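## Task

Using the right arm, lift the headset (its body, not the cable) by the headband and keep it steady. Its lowest point must sit roughly a hand's length or more above the tabletop, and no part of it may stick out beyond the table edge. The headband is pinched between the right gripper's fingers, with that gripper commanded to fully closed. Those fingers may touch only the headband. Apart from the cable, nothing else may touch the headset, except that the left arm is allowed to. The cable's plug counts as a separate object; the cable itself does not. The cat ears belong to the headband, but the thin side arms running down to the ear cups do not. The left gripper must hold the cable firmly, well inside its fingers rather than at their tips or edges, at a point below where the cable exits the ear cup. Between the ear cup and that grip, the cable must stay well off the table and touch nothing except itself, the headset and the arms. If the left arm were removed, no part of the headset may drop more than a little. The cable's loose end must not be left dangling below the tabletop. If that end ever drops well below the tabletop, or reaches well past the table edge, the task fails, whether or not it is held. Once everything above holds, declare that you are finished. Apart from the requested hold, anything kept in place only by the robot at the end does not count.

## Robot and tools

Robot: two arms, left_arm and right_arm. Each arm has six joints plus a parallel gripper. The names are only labels and say nothing about image sides. Occasionally something may briefly pull on a held part or nudge a loose object.

Frame: every reported position uses one shared scene frame in metres. The origin lies on the tabletop midway between the arms. +z is up, +x points out across the table, and left_arm sits on the +y side. Each result's state line gives, for each arm, end_effector_position and end_effector_quat_wxyz. That position is the point between the finger pads, about 1 cm behind the fingertips, and it can be off from the true position, more so at long reach. The fingers point along the gripper's +z axis and open and close along its y axis.

Joint order, used in every row and in every per-joint list: shoulder, elbow, waist, wrist pitch, wrist yaw, wrist roll. The elbow sign is flipped relative to the URDF, both in what you send and in what comes back. Stated URDF ranges (rad): waist -2.618 to 3.054, shoulder 0.000 to 3.142, elbow 0.000 to 3.142 (so -3.142 to 0.000 in your numbers), wrist pitch -1.571 to 1.571, wrist yaw -1.571 to 1.571, wrist roll -2.094 to 2.094. A joint's real end may differ from these by up to 0.036 rad.

A row is one flat list of 14 numbers, each in [-1, 1], always covering both arms. First come left_arm's six joint values in the order above and then its opening, followed by the same seven for right_arm. Joint values are scaled offsets, not poses. 1.0 equals 1.202 rad for the waist, 1.258 for the shoulder, 1.238 for the elbow, 2.073 for wrist pitch, and 2.022 for wrist yaw and roll. The opening is absolute: +1 is fully open, -1 is closed.

execute_actions(actions): a list of actions. Each action is a table of up to 15 rows, one row per 1/30 s step; if fewer rows are given, the last row repeats to fill 15 steps. Joint offsets count from the joint angles at the start of that action, not from the previous row; for the first action, they count from the last reported angles. An empty list just returns state and images. An action that would push a joint more than 0.036 rad beyond its range is refused for both arms. If the first action fails this check, or any action is malformed, the whole call does nothing. A joint driven into its real end stops there and may report "joint sent to its limit"; the absence of that line does not prove there is more room.

move(target, speed, blocking): target is one 14-number row. Its offsets count from the "Joint positions" in the latest result showing them. All joints move along paths that finish together, so the hand travels on a curve. speed (0.01 to 2 rad/s, default 0.5) caps the joint with the farthest to go. Paths last 0.5 to 10 s and do not slow down for obstacles or for the other arm. Finger values are applied at the start. The extra "move:" line reports the ending (done, off_target, moving, held, fault), limits=held or none, and each arm's joint farthest from its target. With blocking=false, you get a reply after 0.5 s; then use wait or stop before sending anything else.

wait(seconds): 0 to 10; each arm keeps its last command. stop(): brakes a running move; fast moves need room to stop. zoom_image(camera, region): region is [x0, y0, x1, y1] in pixels, at most 504 by 504. Cameras: cam_head_left, cam_head_right, cam_high, cam_low (504x504), cam_left_wrist, cam_right_wrist (616x616, fisheye). finished_scene(scene): ends the current scene, given its number, and cannot be undone. Call it only once the goal holds stably.

Results: Joint positions and Joint velocities list each arm's joints in rad and rad/s, then the finger gap in m (0.094 m means fully open). "Joint targets" shows the angles currently being driven toward. grip_measured gives the opening on the command scale; each gripper may be off by about 1 mm. "joint command not followed" means a clearance check changed some joint targets. FAULT or OVER-TEMPERATURE FAULT lines mean an arm has stopped.

Motion limits: each step, a joint target may lead the measured angle by at most 0.202 (waist), 0.258 (shoulder), 0.238 (elbow), 0.573 (wrist pitch) or 0.522 (wrist yaw and roll) rad. Targets that would shift the hand more than 70 mm are scaled back. Large changes therefore take several actions, and you should resend whatever remains unfinished. Zero offsets can let an arm droop. To hold a pose, command the offsets back to the wanted angles in the first call of a reply, and extend them if a joint still falls short.

Gripping: to hold something, command about 0.03 below grip_measured; a smaller gap grips more lightly. Pads push about 50 to 62 N, less on parts thinner than about 2 mm. The robot keeps running while you think, holding its last command.

Avoid: dropping or knocking anything off the table, letting the cable end fall or trail off the edge, collisions or hard pressing between the arms, fast impacts, and overheating. A MOTOR HOT line appears at 75 °C. At 90 °C the arm is stopped for 10 s. At 100 °C the arm goes limp and falls. Faster moves hit harder, and aiming farther past a contact presses harder.

Each tool is called by a JSON object that holds its "name" and its "arguments".

## Session

{"name": "execute_actions", "arguments": {"actions": []}}

Scene clock: 0.00 s.
left_arm: end_effector_position=(+0.5554, +0.4082, +0.2959) grip_measured=+1.000 end_effector_quat_wxyz=(+0.655, -0.475, +0.531, -0.251) | right_arm: end_effector_position=(+0.5041, -0.0871, +0.3810) grip_measured=+1.000 end_effector_quat_wxyz=(+0.299, +0.214, +0.725, +0.583)
Joint names: [shoulder, elbow, waist, wrist pitch, wrist yaw, wrist roll]
Joint positions: left_arm=[ 1.85  -1.318 -0.005  0.515 -0.267 -1.101  0.094] | right_arm=[ 1.589 -1.492  0.311 -0.077 -0.614  1.284  0.094]
Joint velocities: left_arm=[-0.002  0.012 -0.002  0.022  0.022  0.051  0.   ] | right_arm=[-0.002 -0.002 -0.007 -0.022 -0.022  0.037  0.   ]
Joint targets: left_arm=[1.838 -1.330 -0.005 0.522 -0.267 -1.092] | right_arm=[1.575 -1.506 0.311 -0.064 -0.615 1.277]

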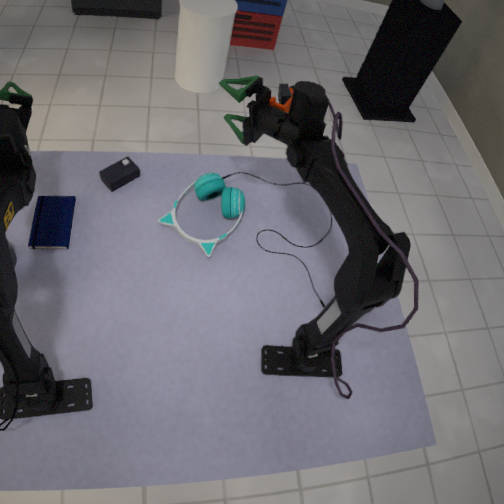

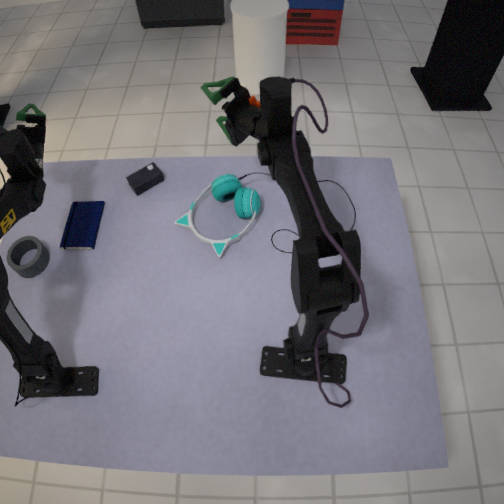

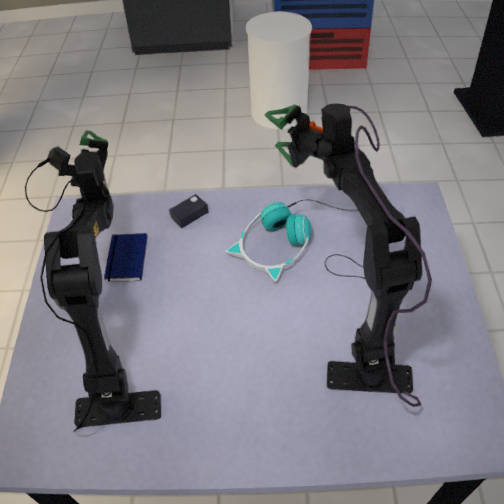

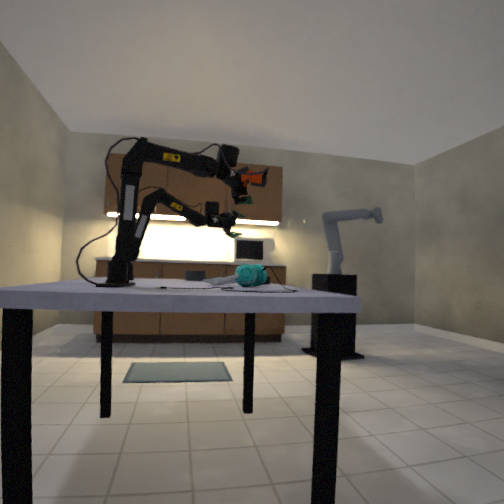

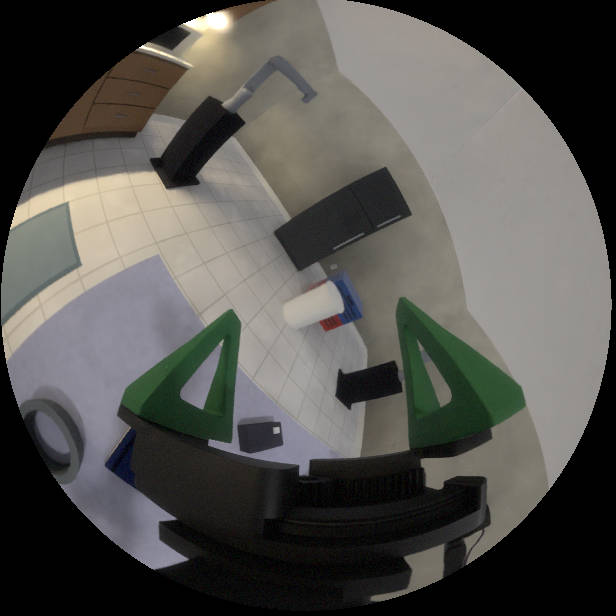

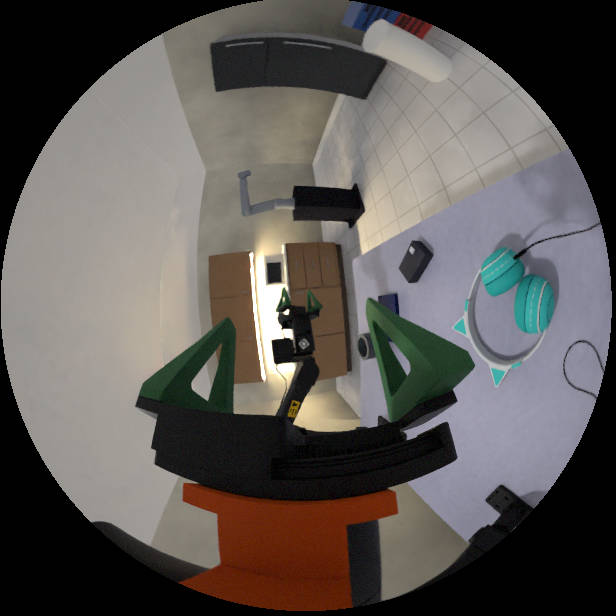

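{"name": "move", "arguments": {"target": [0,0,0,0,0,0,1,0.4,-0.41,0.36,-0.66,0.304,-0.635,1], "speed": 1}}

Scene clock: 10.27 s.
left_arm: end_effector_position=(+0.5554, +0.4082, +0.2959) grip_measured=+1.000 end_effector_quat_wxyz=(+0.655, -0.476, +0.531, -0.251) | right_arm: end_effector_position=(+0.3728, -0.0435, +0.1276) grip_measured=+1.000 end_effector_quat_wxyz=(+0.002, -0.301, +0.954, +0.006)
Joint names: [shoulder, elbow, waist, wrist pitch, wrist yaw, wrist roll]
Joint positions: left_arm=[ 1.85  -1.318 -0.005  0.515 -0.267 -1.102  0.094] | right_arm=[ 2.096 -1.971  0.741 -1.439 -0.01   0.007  0.094]
Joint velocities: left_arm=[-0.002 -0.002 -0.012 -0.081  0.051  0.022  0.   ] | right_arm=[ 0.007  0.002 -0.012  0.11  -0.037 -0.139  0.   ]
Joint targets: left_arm=[1.850 -1.318 -0.005 0.515 -0.267 -1.101] | right_arm=[2.092 -2.000 0.744 -1.446 0.000 -0.000]
move: off_target (right_arm); limits=none; left_arm: farthest joint: the wrist roll, 0.001 radians from its target (0.000 radians at the start); right_arm: farthest joint: the elbow, 0.029 radians from its target (0.508 radians at the start)

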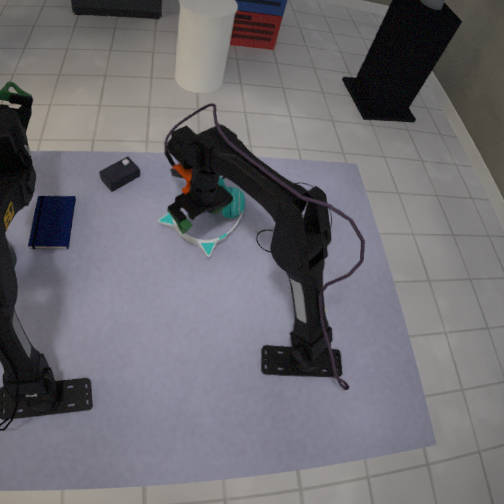

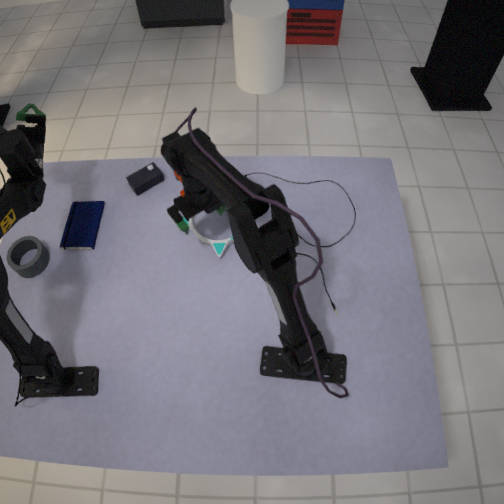

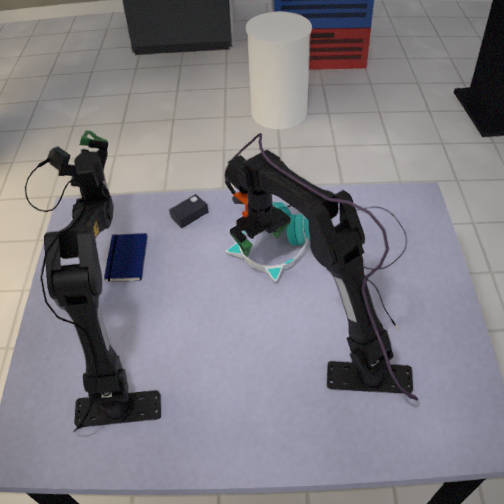

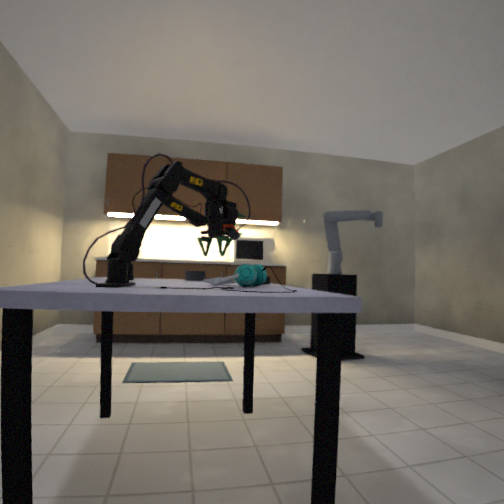

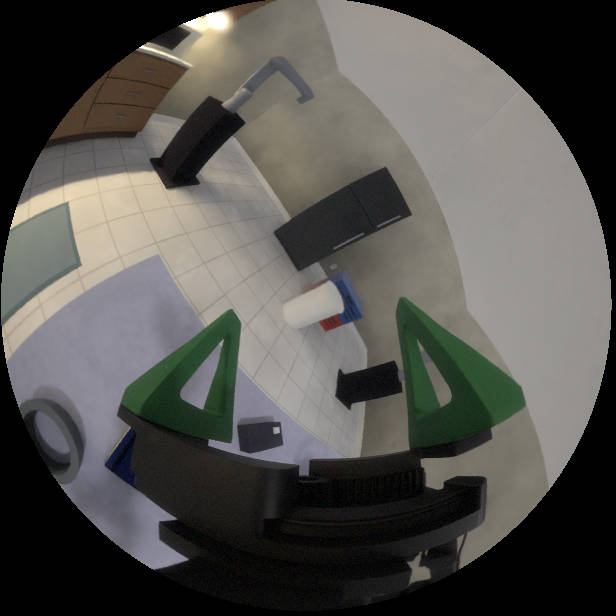

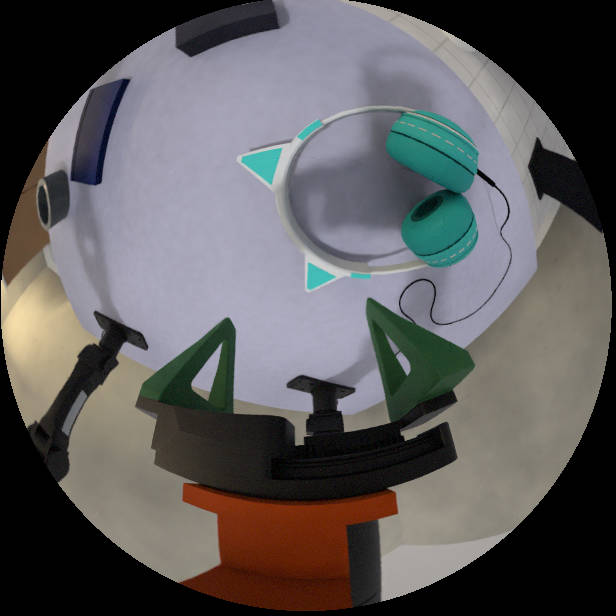

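{"name": "move", "arguments": {"target": [0,0,0,0,0,0,1,0.24,-0.22,0,0.024,0,0,1]}}

Scene clock: 14.37 s.
left_arm: end_effector_position=(+0.5554, +0.4082, +0.2959) grip_measured=+1.000 end_effector_quat_wxyz=(+0.655, -0.476, +0.531, -0.252) | right_arm: end_effector_position=(+0.4190, -0.0107, +0.0580) grip_measured=+1.000 end_effector_quat_wxyz=(-0.014, -0.301, +0.953, +0.001)
Joint names: [shoulder, elbow, waist, wrist pitch, wrist yaw, wrist roll]
Joint positions: left_arm=[ 1.85  -1.318 -0.005  0.515 -0.267 -1.102  0.094] | right_arm=[ 2.407 -2.209  0.741 -1.4   -0.01   0.006  0.094]
Joint velocities: left_arm=[ 0.017 -0.007 -0.007 -0.007 -0.007 -0.066  0.   ] | right_arm=[ 0.007 -0.007  0.002  0.051  0.022 -0.051  0.   ]
Joint targets: left_arm=[1.850 -1.318 -0.005 0.515 -0.267 -1.101] | right_arm=[2.398 -2.243 0.741 -1.389 -0.010 0.007]
move: off_target (right_arm); limits=none; left_arm: farthest joint: the waist, 0.000 radians from its target (0.000 radians at the start); right_arm: farthest joint: the elbow, 0.034 radians from its target (0.273 radians at the start)

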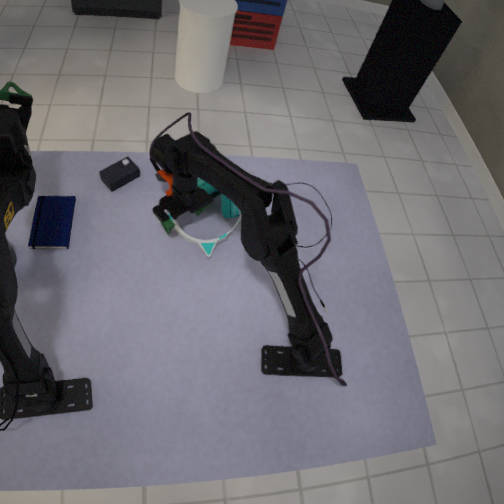

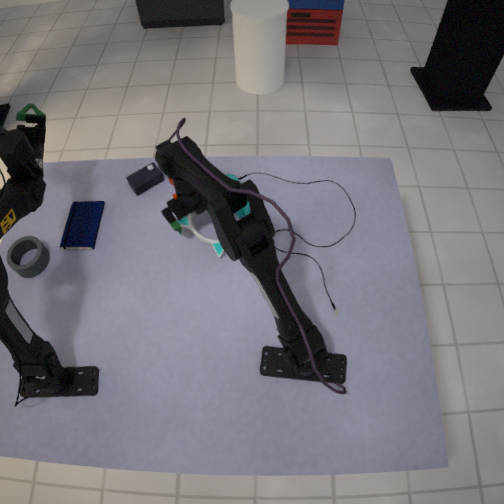

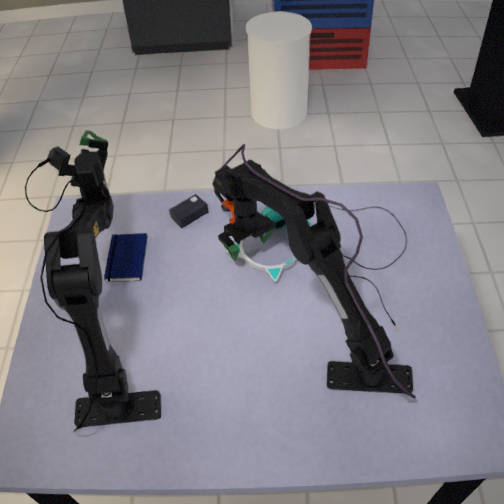

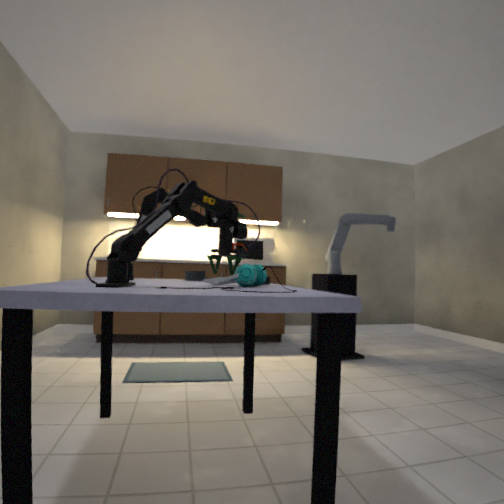

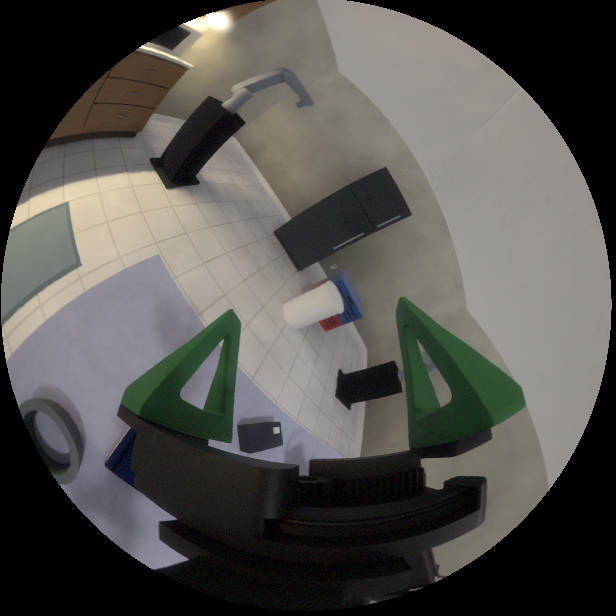

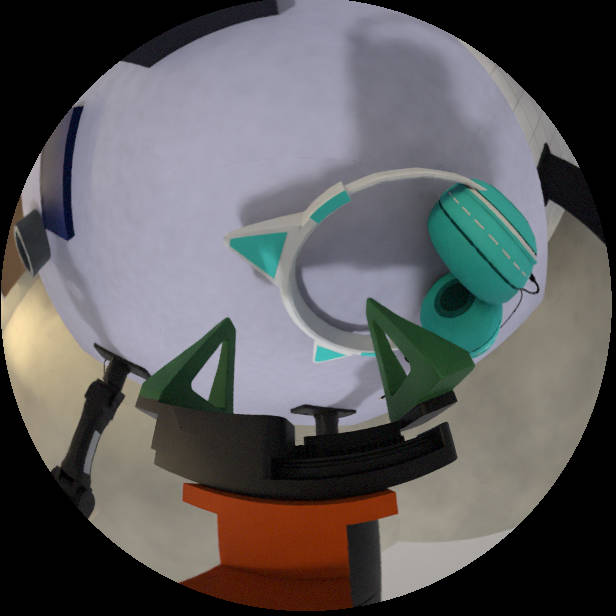

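{"name": "move", "arguments": {"target": [0,0,0,0,0,0,1,0.1,-0.09,0,0.02,0,0,0.4], "speed": 0.2}}

Scene clock: 18.83 s.
left_arm: end_effector_position=(+0.5554, +0.4082, +0.2959) grip_measured=+1.000 end_effector_quat_wxyz=(+0.655, -0.476, +0.531, -0.252) | right_arm: end_effector_position=(+0.4324, -0.0012, +0.0192) grip_measured=+0.402 end_effector_quat_wxyz=(-0.024, -0.301, +0.953, -0.002)
Joint names: [shoulder, elbow, waist, wrist pitch, wrist yaw, wrist roll]
Joint positions: left_arm=[ 1.85  -1.318 -0.005  0.515 -0.267 -1.102  0.094] | right_arm=[ 2.537 -2.291  0.741 -1.372 -0.01   0.006  0.066]
Joint velocities: left_arm=[ 0.017 -0.022 -0.007 -0.007 -0.066  0.037  0.   ] | right_arm=[-0.002 -0.012  0.007 -0.007 -0.051 -0.037 -0.001]
Joint targets: left_arm=[1.850 -1.318 -0.005 0.515 -0.267 -1.102] | right_arm=[2.533 -2.321 0.741 -1.359 -0.010 0.006]
move: off_target (right_arm); limits=none; left_arm: farthest joint: the waist, 0.000 radians from its target (0.000 radians at the start); right_arm: farthest joint: the elbow, 0.030 radians from its target (0.111 radians at the start)

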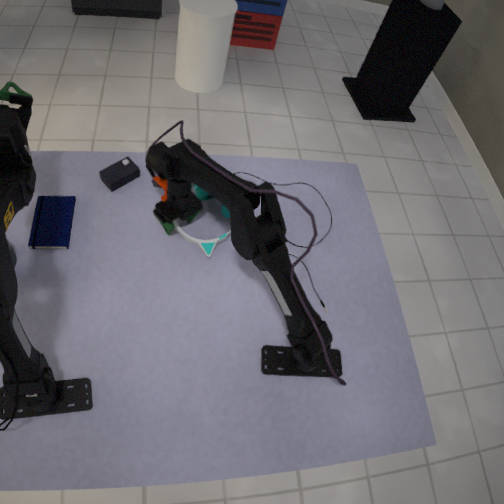

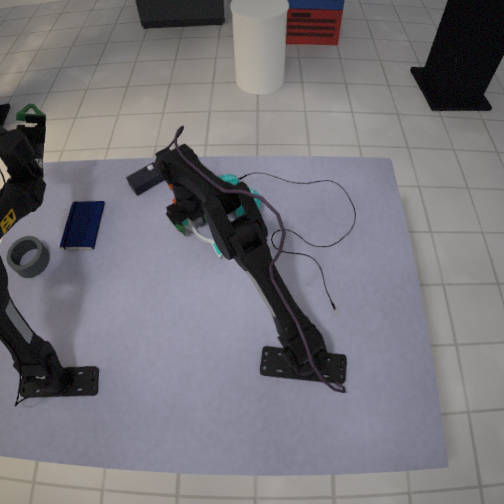

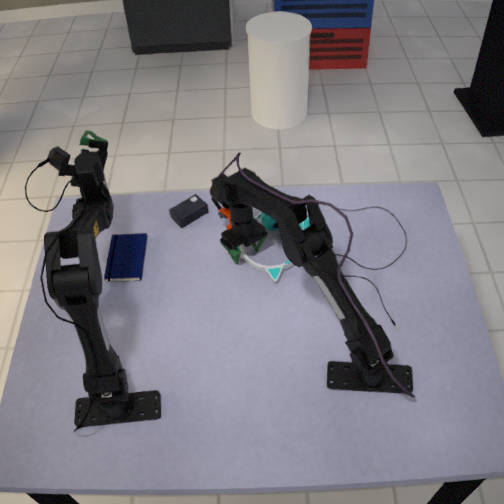

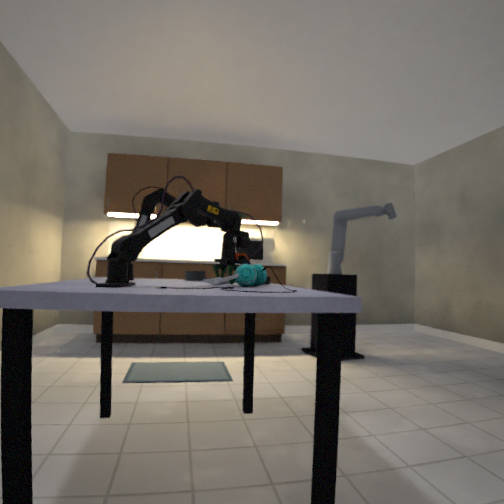

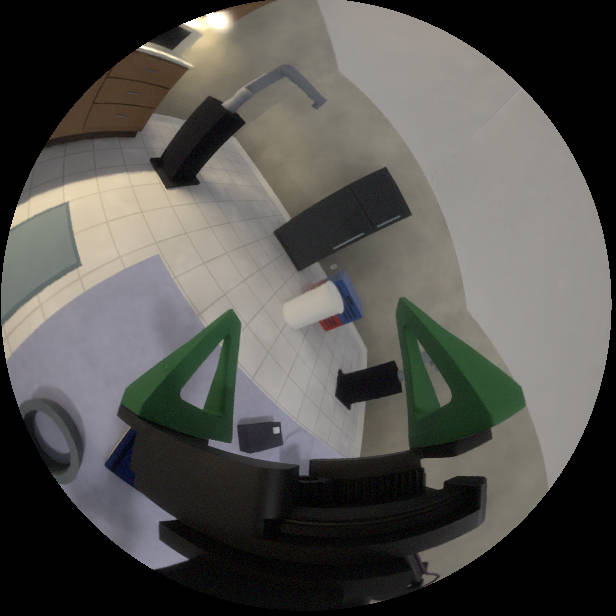

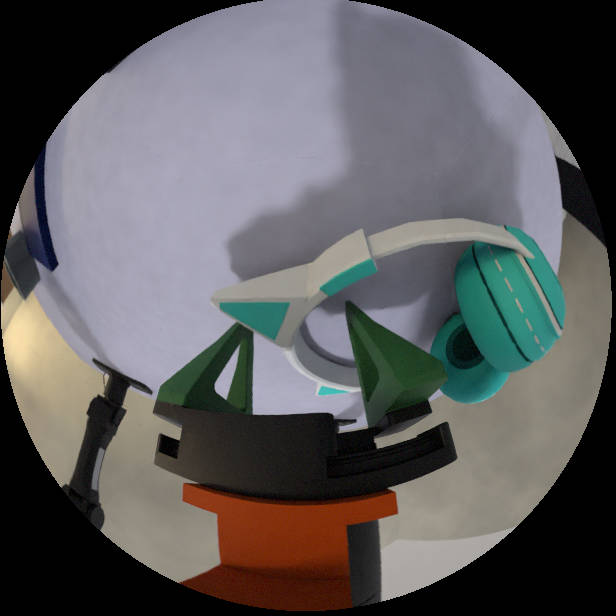

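{"name": "move", "arguments": {"target": [0,0,0,0,0,0,1,0,-0.024,0,0,0,0,-1]}}

{"name": "move", "arguments": {"target": [0,0,0,0,0,0,1,-0.6,0.38,0,-0.085,0,0.5,-1], "speed": 0.3}}

Scene clock: 23.53 s.
left_arm: end_effector_position=(+0.5554, +0.4082, +0.2959) grip_measured=+1.000 end_effector_quat_wxyz=(+0.655, -0.476, +0.530, -0.252) | right_arm: end_effector_position=(+0.4338, -0.0018, +0.0202) grip_measured=-0.737 end_effector_quat_wxyz=(-0.021, -0.301, +0.953, -0.006)
Joint names: [shoulder, elbow, waist, wrist pitch, wrist yaw, wrist roll]
Joint positions: left_arm=[ 1.85  -1.318 -0.005  0.515 -0.267 -1.103  0.094] | right_arm=[ 2.537 -2.295  0.741 -1.373 -0.002  0.006  0.012]
Joint velocities: left_arm=[-0.002  0.007 -0.012 -0.022 -0.007  0.051  0.   ] | right_arm=[ 0.002 -0.002 -0.012 -0.022 -0.051  0.022  0.   ]
Joint targets: left_arm=[1.850 -1.318 -0.005 0.515 -0.267 -1.102] | right_arm=[2.537 -2.320 0.741 -1.372 -0.010 0.006]
move: off_target (right_arm); limits=none; left_arm: farthest joint: the wrist roll, 0.001 radians from its target (0.000 radians at the start); right_arm: farthest joint: the elbow, 0.026 radians from its target (0.030 radians at the start)

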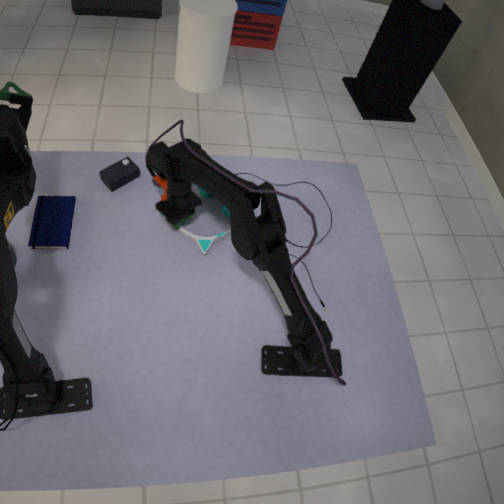

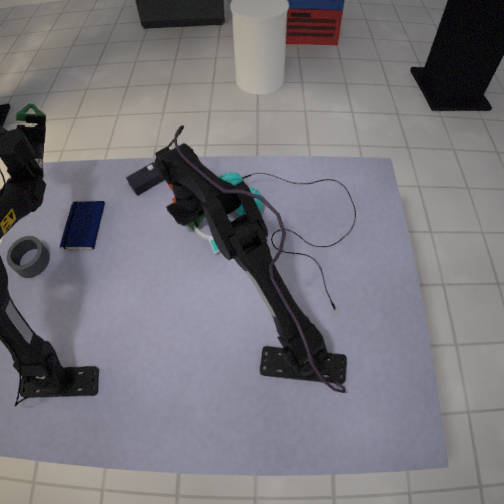

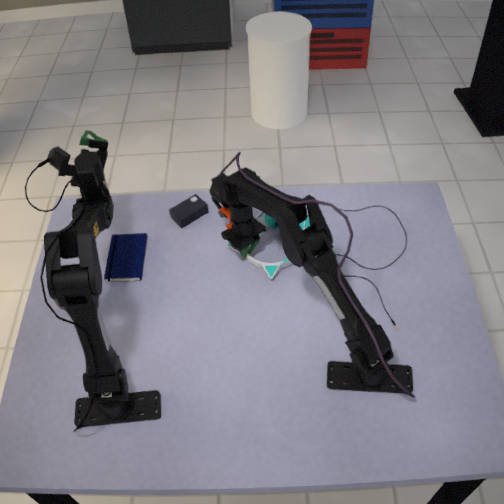

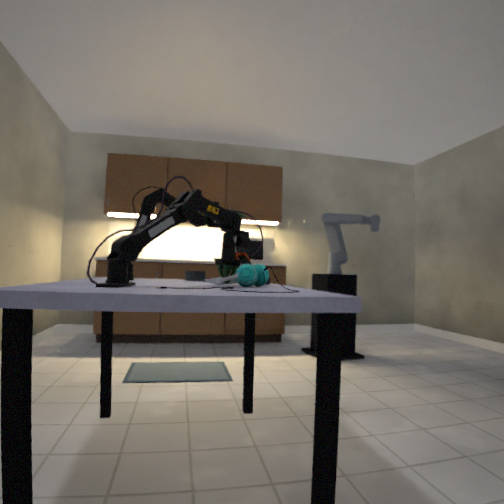

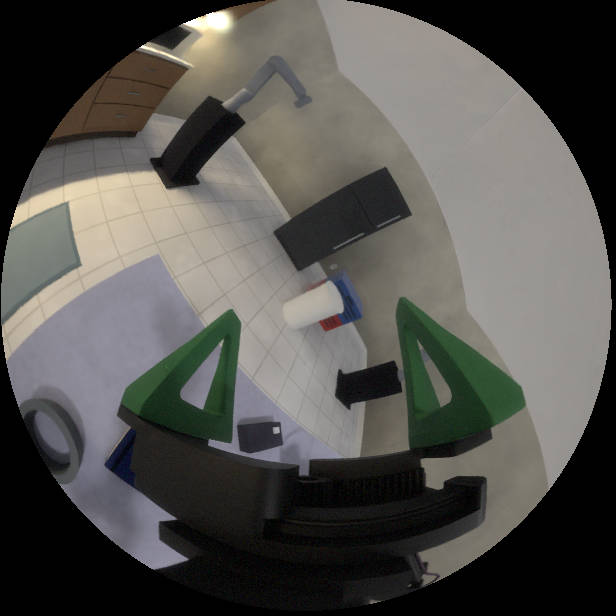

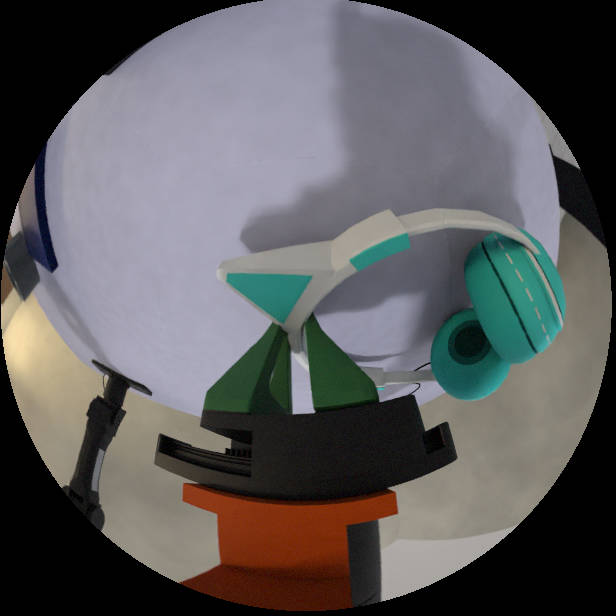

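Scene clock: 27.57 s.
left_arm: end_effector_position=(+0.5554, +0.4082, +0.2959) grip_measured=+1.000 end_effector_quat_wxyz=(+0.655, -0.476, +0.530, -0.252) | right_arm: end_effector_position=(+0.3219, -0.0755, +0.1897) grip_measured=-0.799 end_effector_quat_wxyz=(+0.012, +0.194, +0.980, +0.034)
Joint names: [shoulder, elbow, waist, wrist pitch, wrist yaw, wrist roll]
Joint positions: left_arm=[ 1.85  -1.318 -0.005  0.515 -0.267 -1.103  0.094] | right_arm=[ 1.816 -1.828  0.741 -1.517 -0.029  1.011  0.009]
Joint velocities: left_arm=[ 0.017 -0.007 -0.007 -0.037  0.037  0.007  0.   ] | right_arm=[-0.007 -0.002  0.002 -0.007  0.022 -0.066 -0.   ]
Joint targets: left_arm=[1.850 -1.318 -0.005 0.515 -0.267 -1.103] | right_arm=[1.782 -1.825 0.741 -1.550 -0.003 1.017]
move: off_target (right_arm); limits=none; left_arm: farthest joint: the waist, 0.000 radians from its target (0.000 radians at the start); right_arm: farthest joint: the shoulder, 0.034 radians from its target (0.754 radians at the start)

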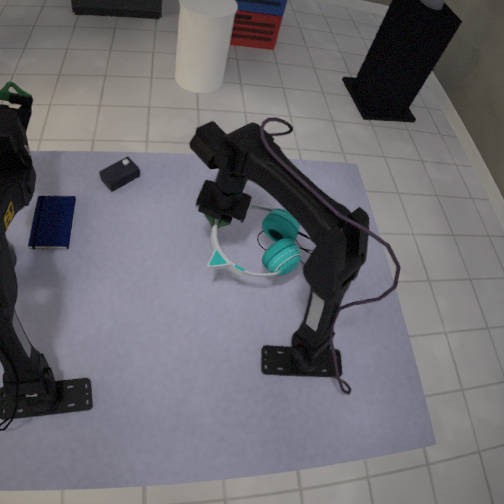

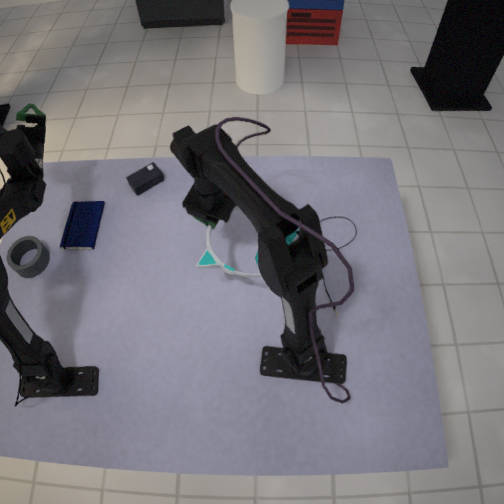

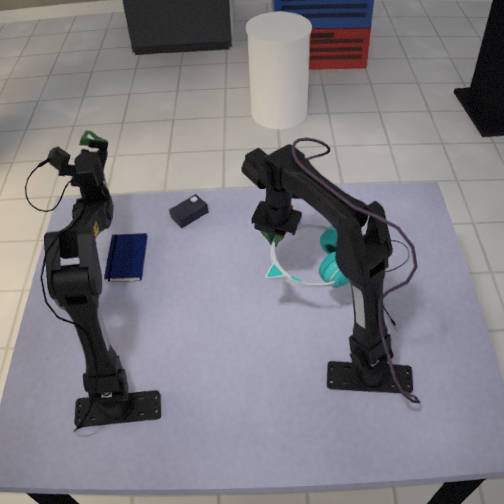

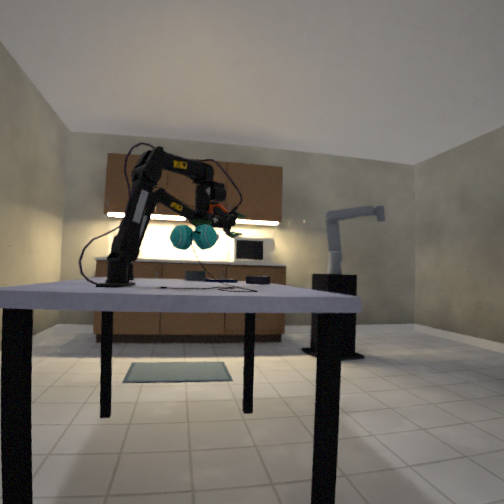

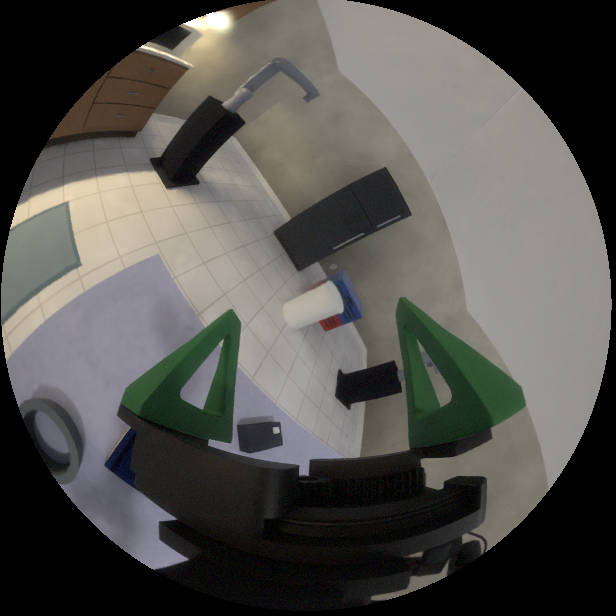

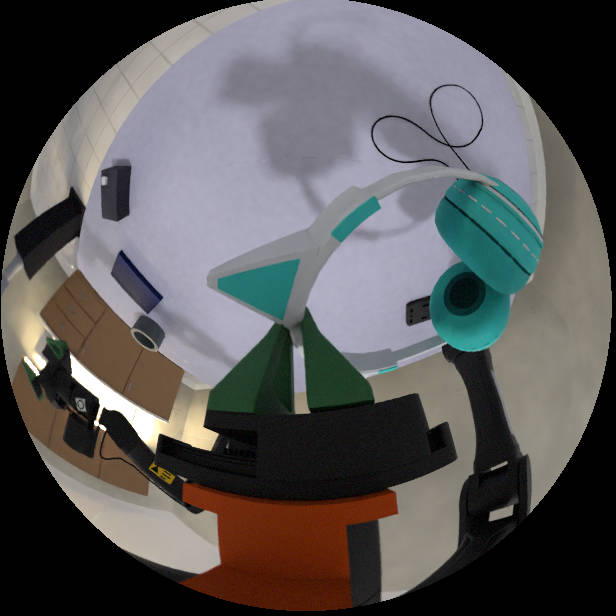

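{"name": "move", "arguments": {"target": [0,0,0,0,0,0,1,-0.1,0.08,0.1,0.72,0,0.27,-1], "speed": 0.3}}

Scene clock: 36.53 s.
left_arm: end_effector_position=(+0.5554, +0.4082, +0.2959) grip_measured=+1.000 end_effector_quat_wxyz=(+0.655, -0.476, +0.530, -0.252) | right_arm: end_effector_position=(+0.4545, +0.0967, +0.3994) grip_measured=-0.805 end_effector_quat_wxyz=(+0.258, +0.292, +0.695, +0.604)
Joint names: [shoulder, elbow, waist, wrist pitch, wrist yaw, wrist roll]
Joint positions: left_arm=[ 1.85  -1.318 -0.005  0.515 -0.267 -1.104  0.094] | right_arm=[ 1.739 -1.717  0.852 -0.116 -0.04   1.559  0.009]
Joint velocities: left_arm=[-0.002  0.022 -0.002  0.051 -0.007 -0.037  0.   ] | right_arm=[ 0.012  0.012  0.017 -0.051 -0.037 -0.022  0.   ]
Joint targets: left_arm=[1.850 -1.318 -0.005 0.515 -0.267 -1.103] | right_arm=[1.690 -1.728 0.862 -0.025 -0.029 1.556]
move: off_target (right_arm); limits=none; left_arm: farthest joint: the wrist roll, 0.001 radians from its target (0.000 radians at the start); right_arm: farthest joint: the wrist pitch, 0.092 radians from its target (1.493 radians at the start)

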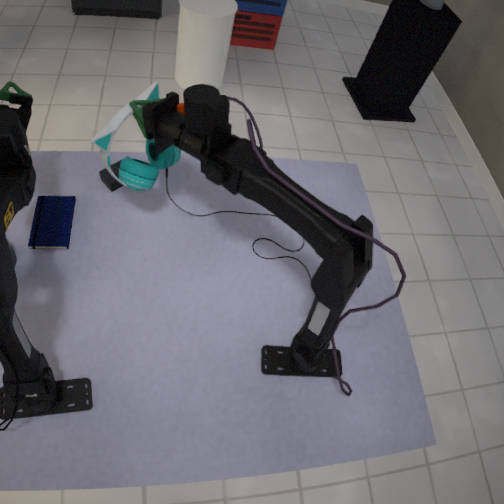

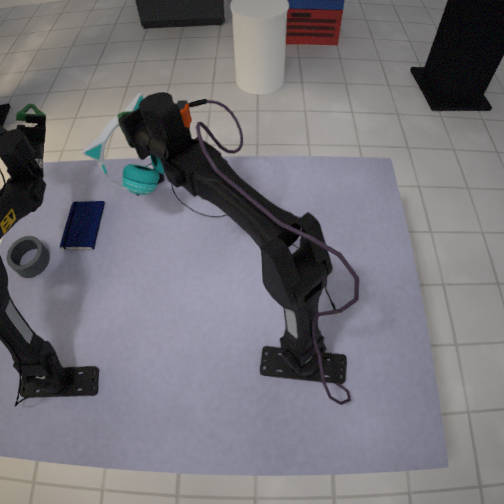

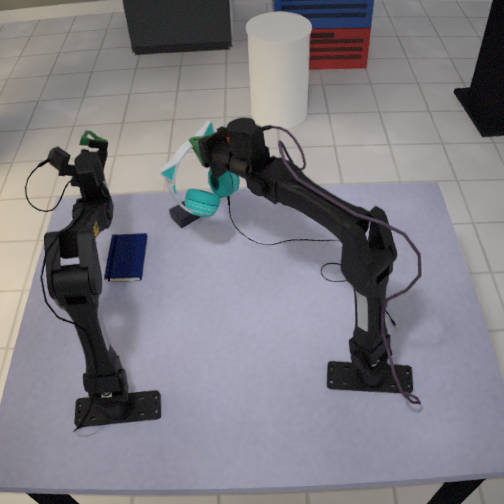

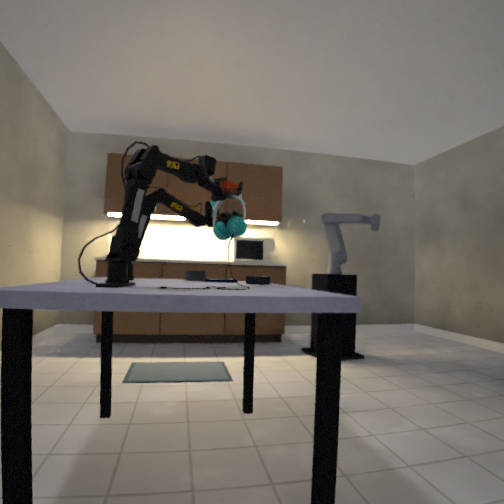

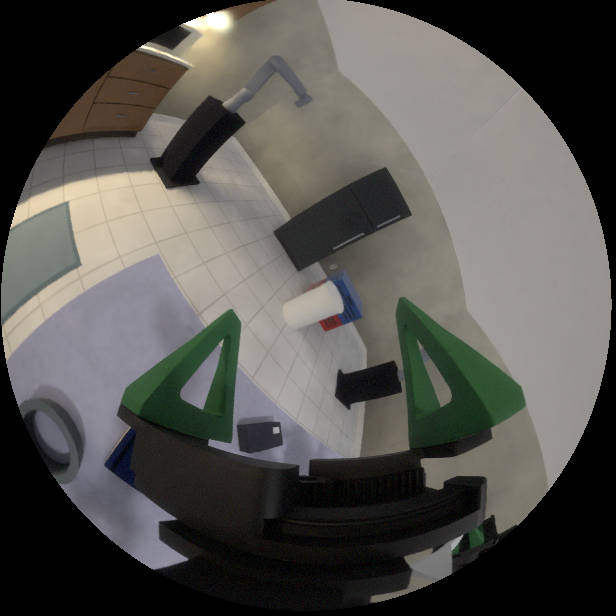

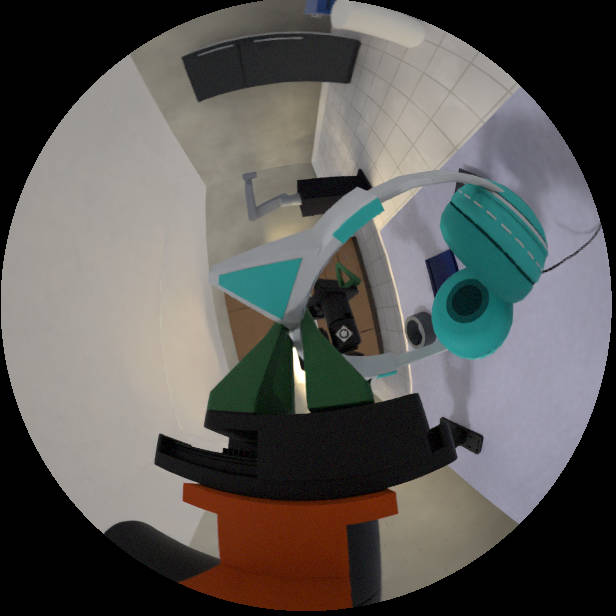

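{"name": "move", "arguments": {"target": [0.12,0.42,-0.45,0.33,0.132,0.545,1,-0.04,-0.01,0,0.044,0,0,-1]}}

Scene clock: 42.60 s.
left_arm: end_effector_position=(+0.4765, +0.1156, +0.1570) grip_measured=+1.000 end_effector_quat_wxyz=(+0.697, +0.105, +0.699, -0.121) | right_arm: end_effector_position=(+0.4457, +0.0902, +0.3417) grip_measured=-0.811 end_effector_quat_wxyz=(+0.222, +0.316, +0.756, +0.528)
Joint names: [shoulder, elbow, waist, wrist pitch, wrist yaw, wrist roll]
Joint positions: left_arm=[ 1.991 -0.814 -0.496  1.178 -0.072 -0.023  0.094] | right_arm=[ 1.742 -1.694  0.852 -0.304 -0.045  1.553  0.009]
Joint velocities: left_arm=[-0.007  0.002 -0.002  0.066  0.007  0.066  0.   ] | right_arm=[-0.002 -0.022 -0.012  0.007 -0.007  0.051  0.   ]
Joint targets: left_arm=[2.001 -0.798 -0.546 1.199 0.000 -0.002] | right_arm=[1.697 -1.724 0.852 -0.071 -0.041 1.558]
move: off_target (left_arm, right_arm); limits=none; left_arm: farthest joint: the wrist yaw, 0.072 radians from its target (0.267 radians at the start); right_arm: farthest joint: the wrist pitch, 0.279 radians from its target (0.091 radians at the start)

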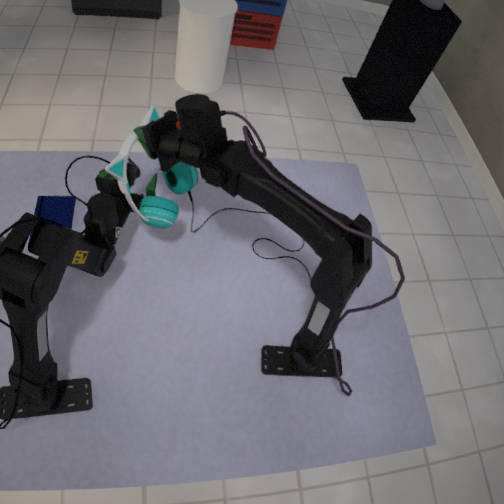

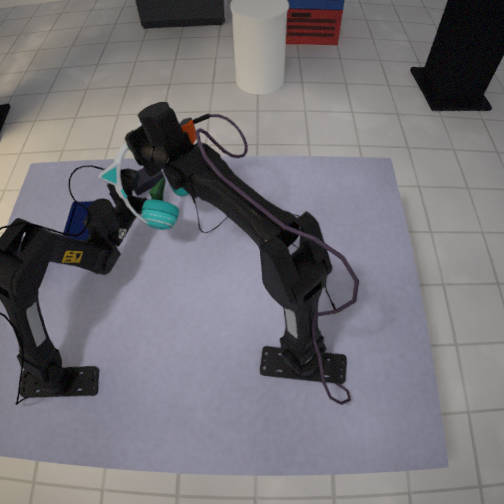

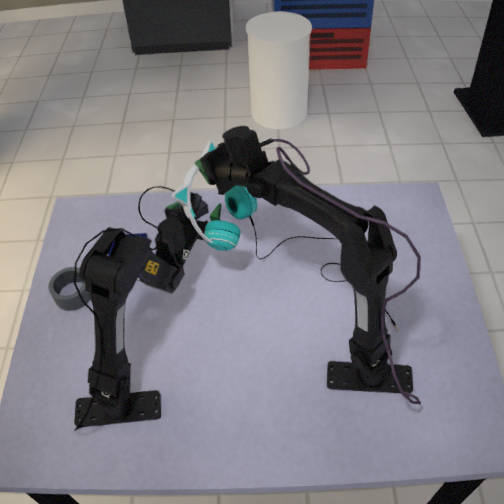

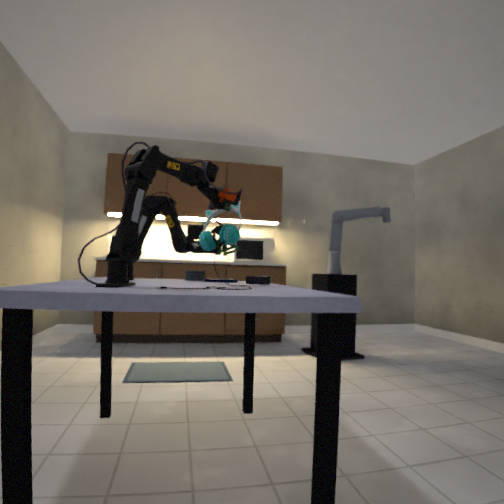

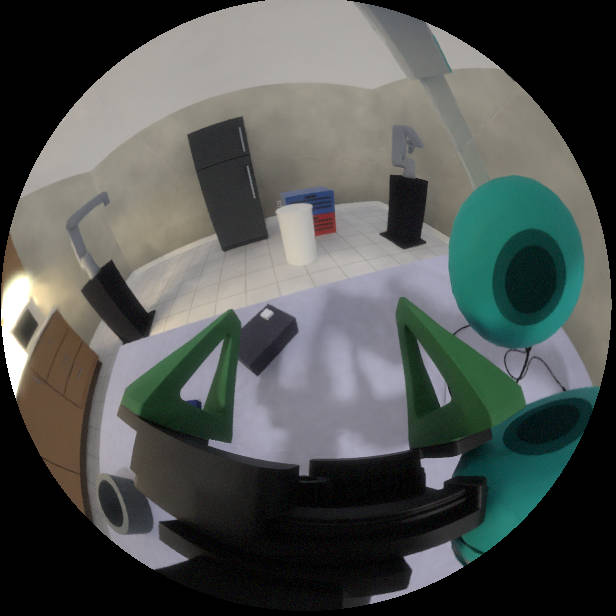

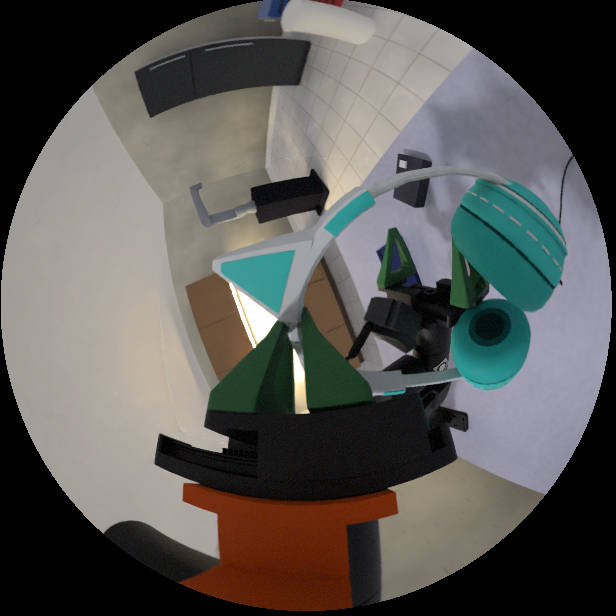

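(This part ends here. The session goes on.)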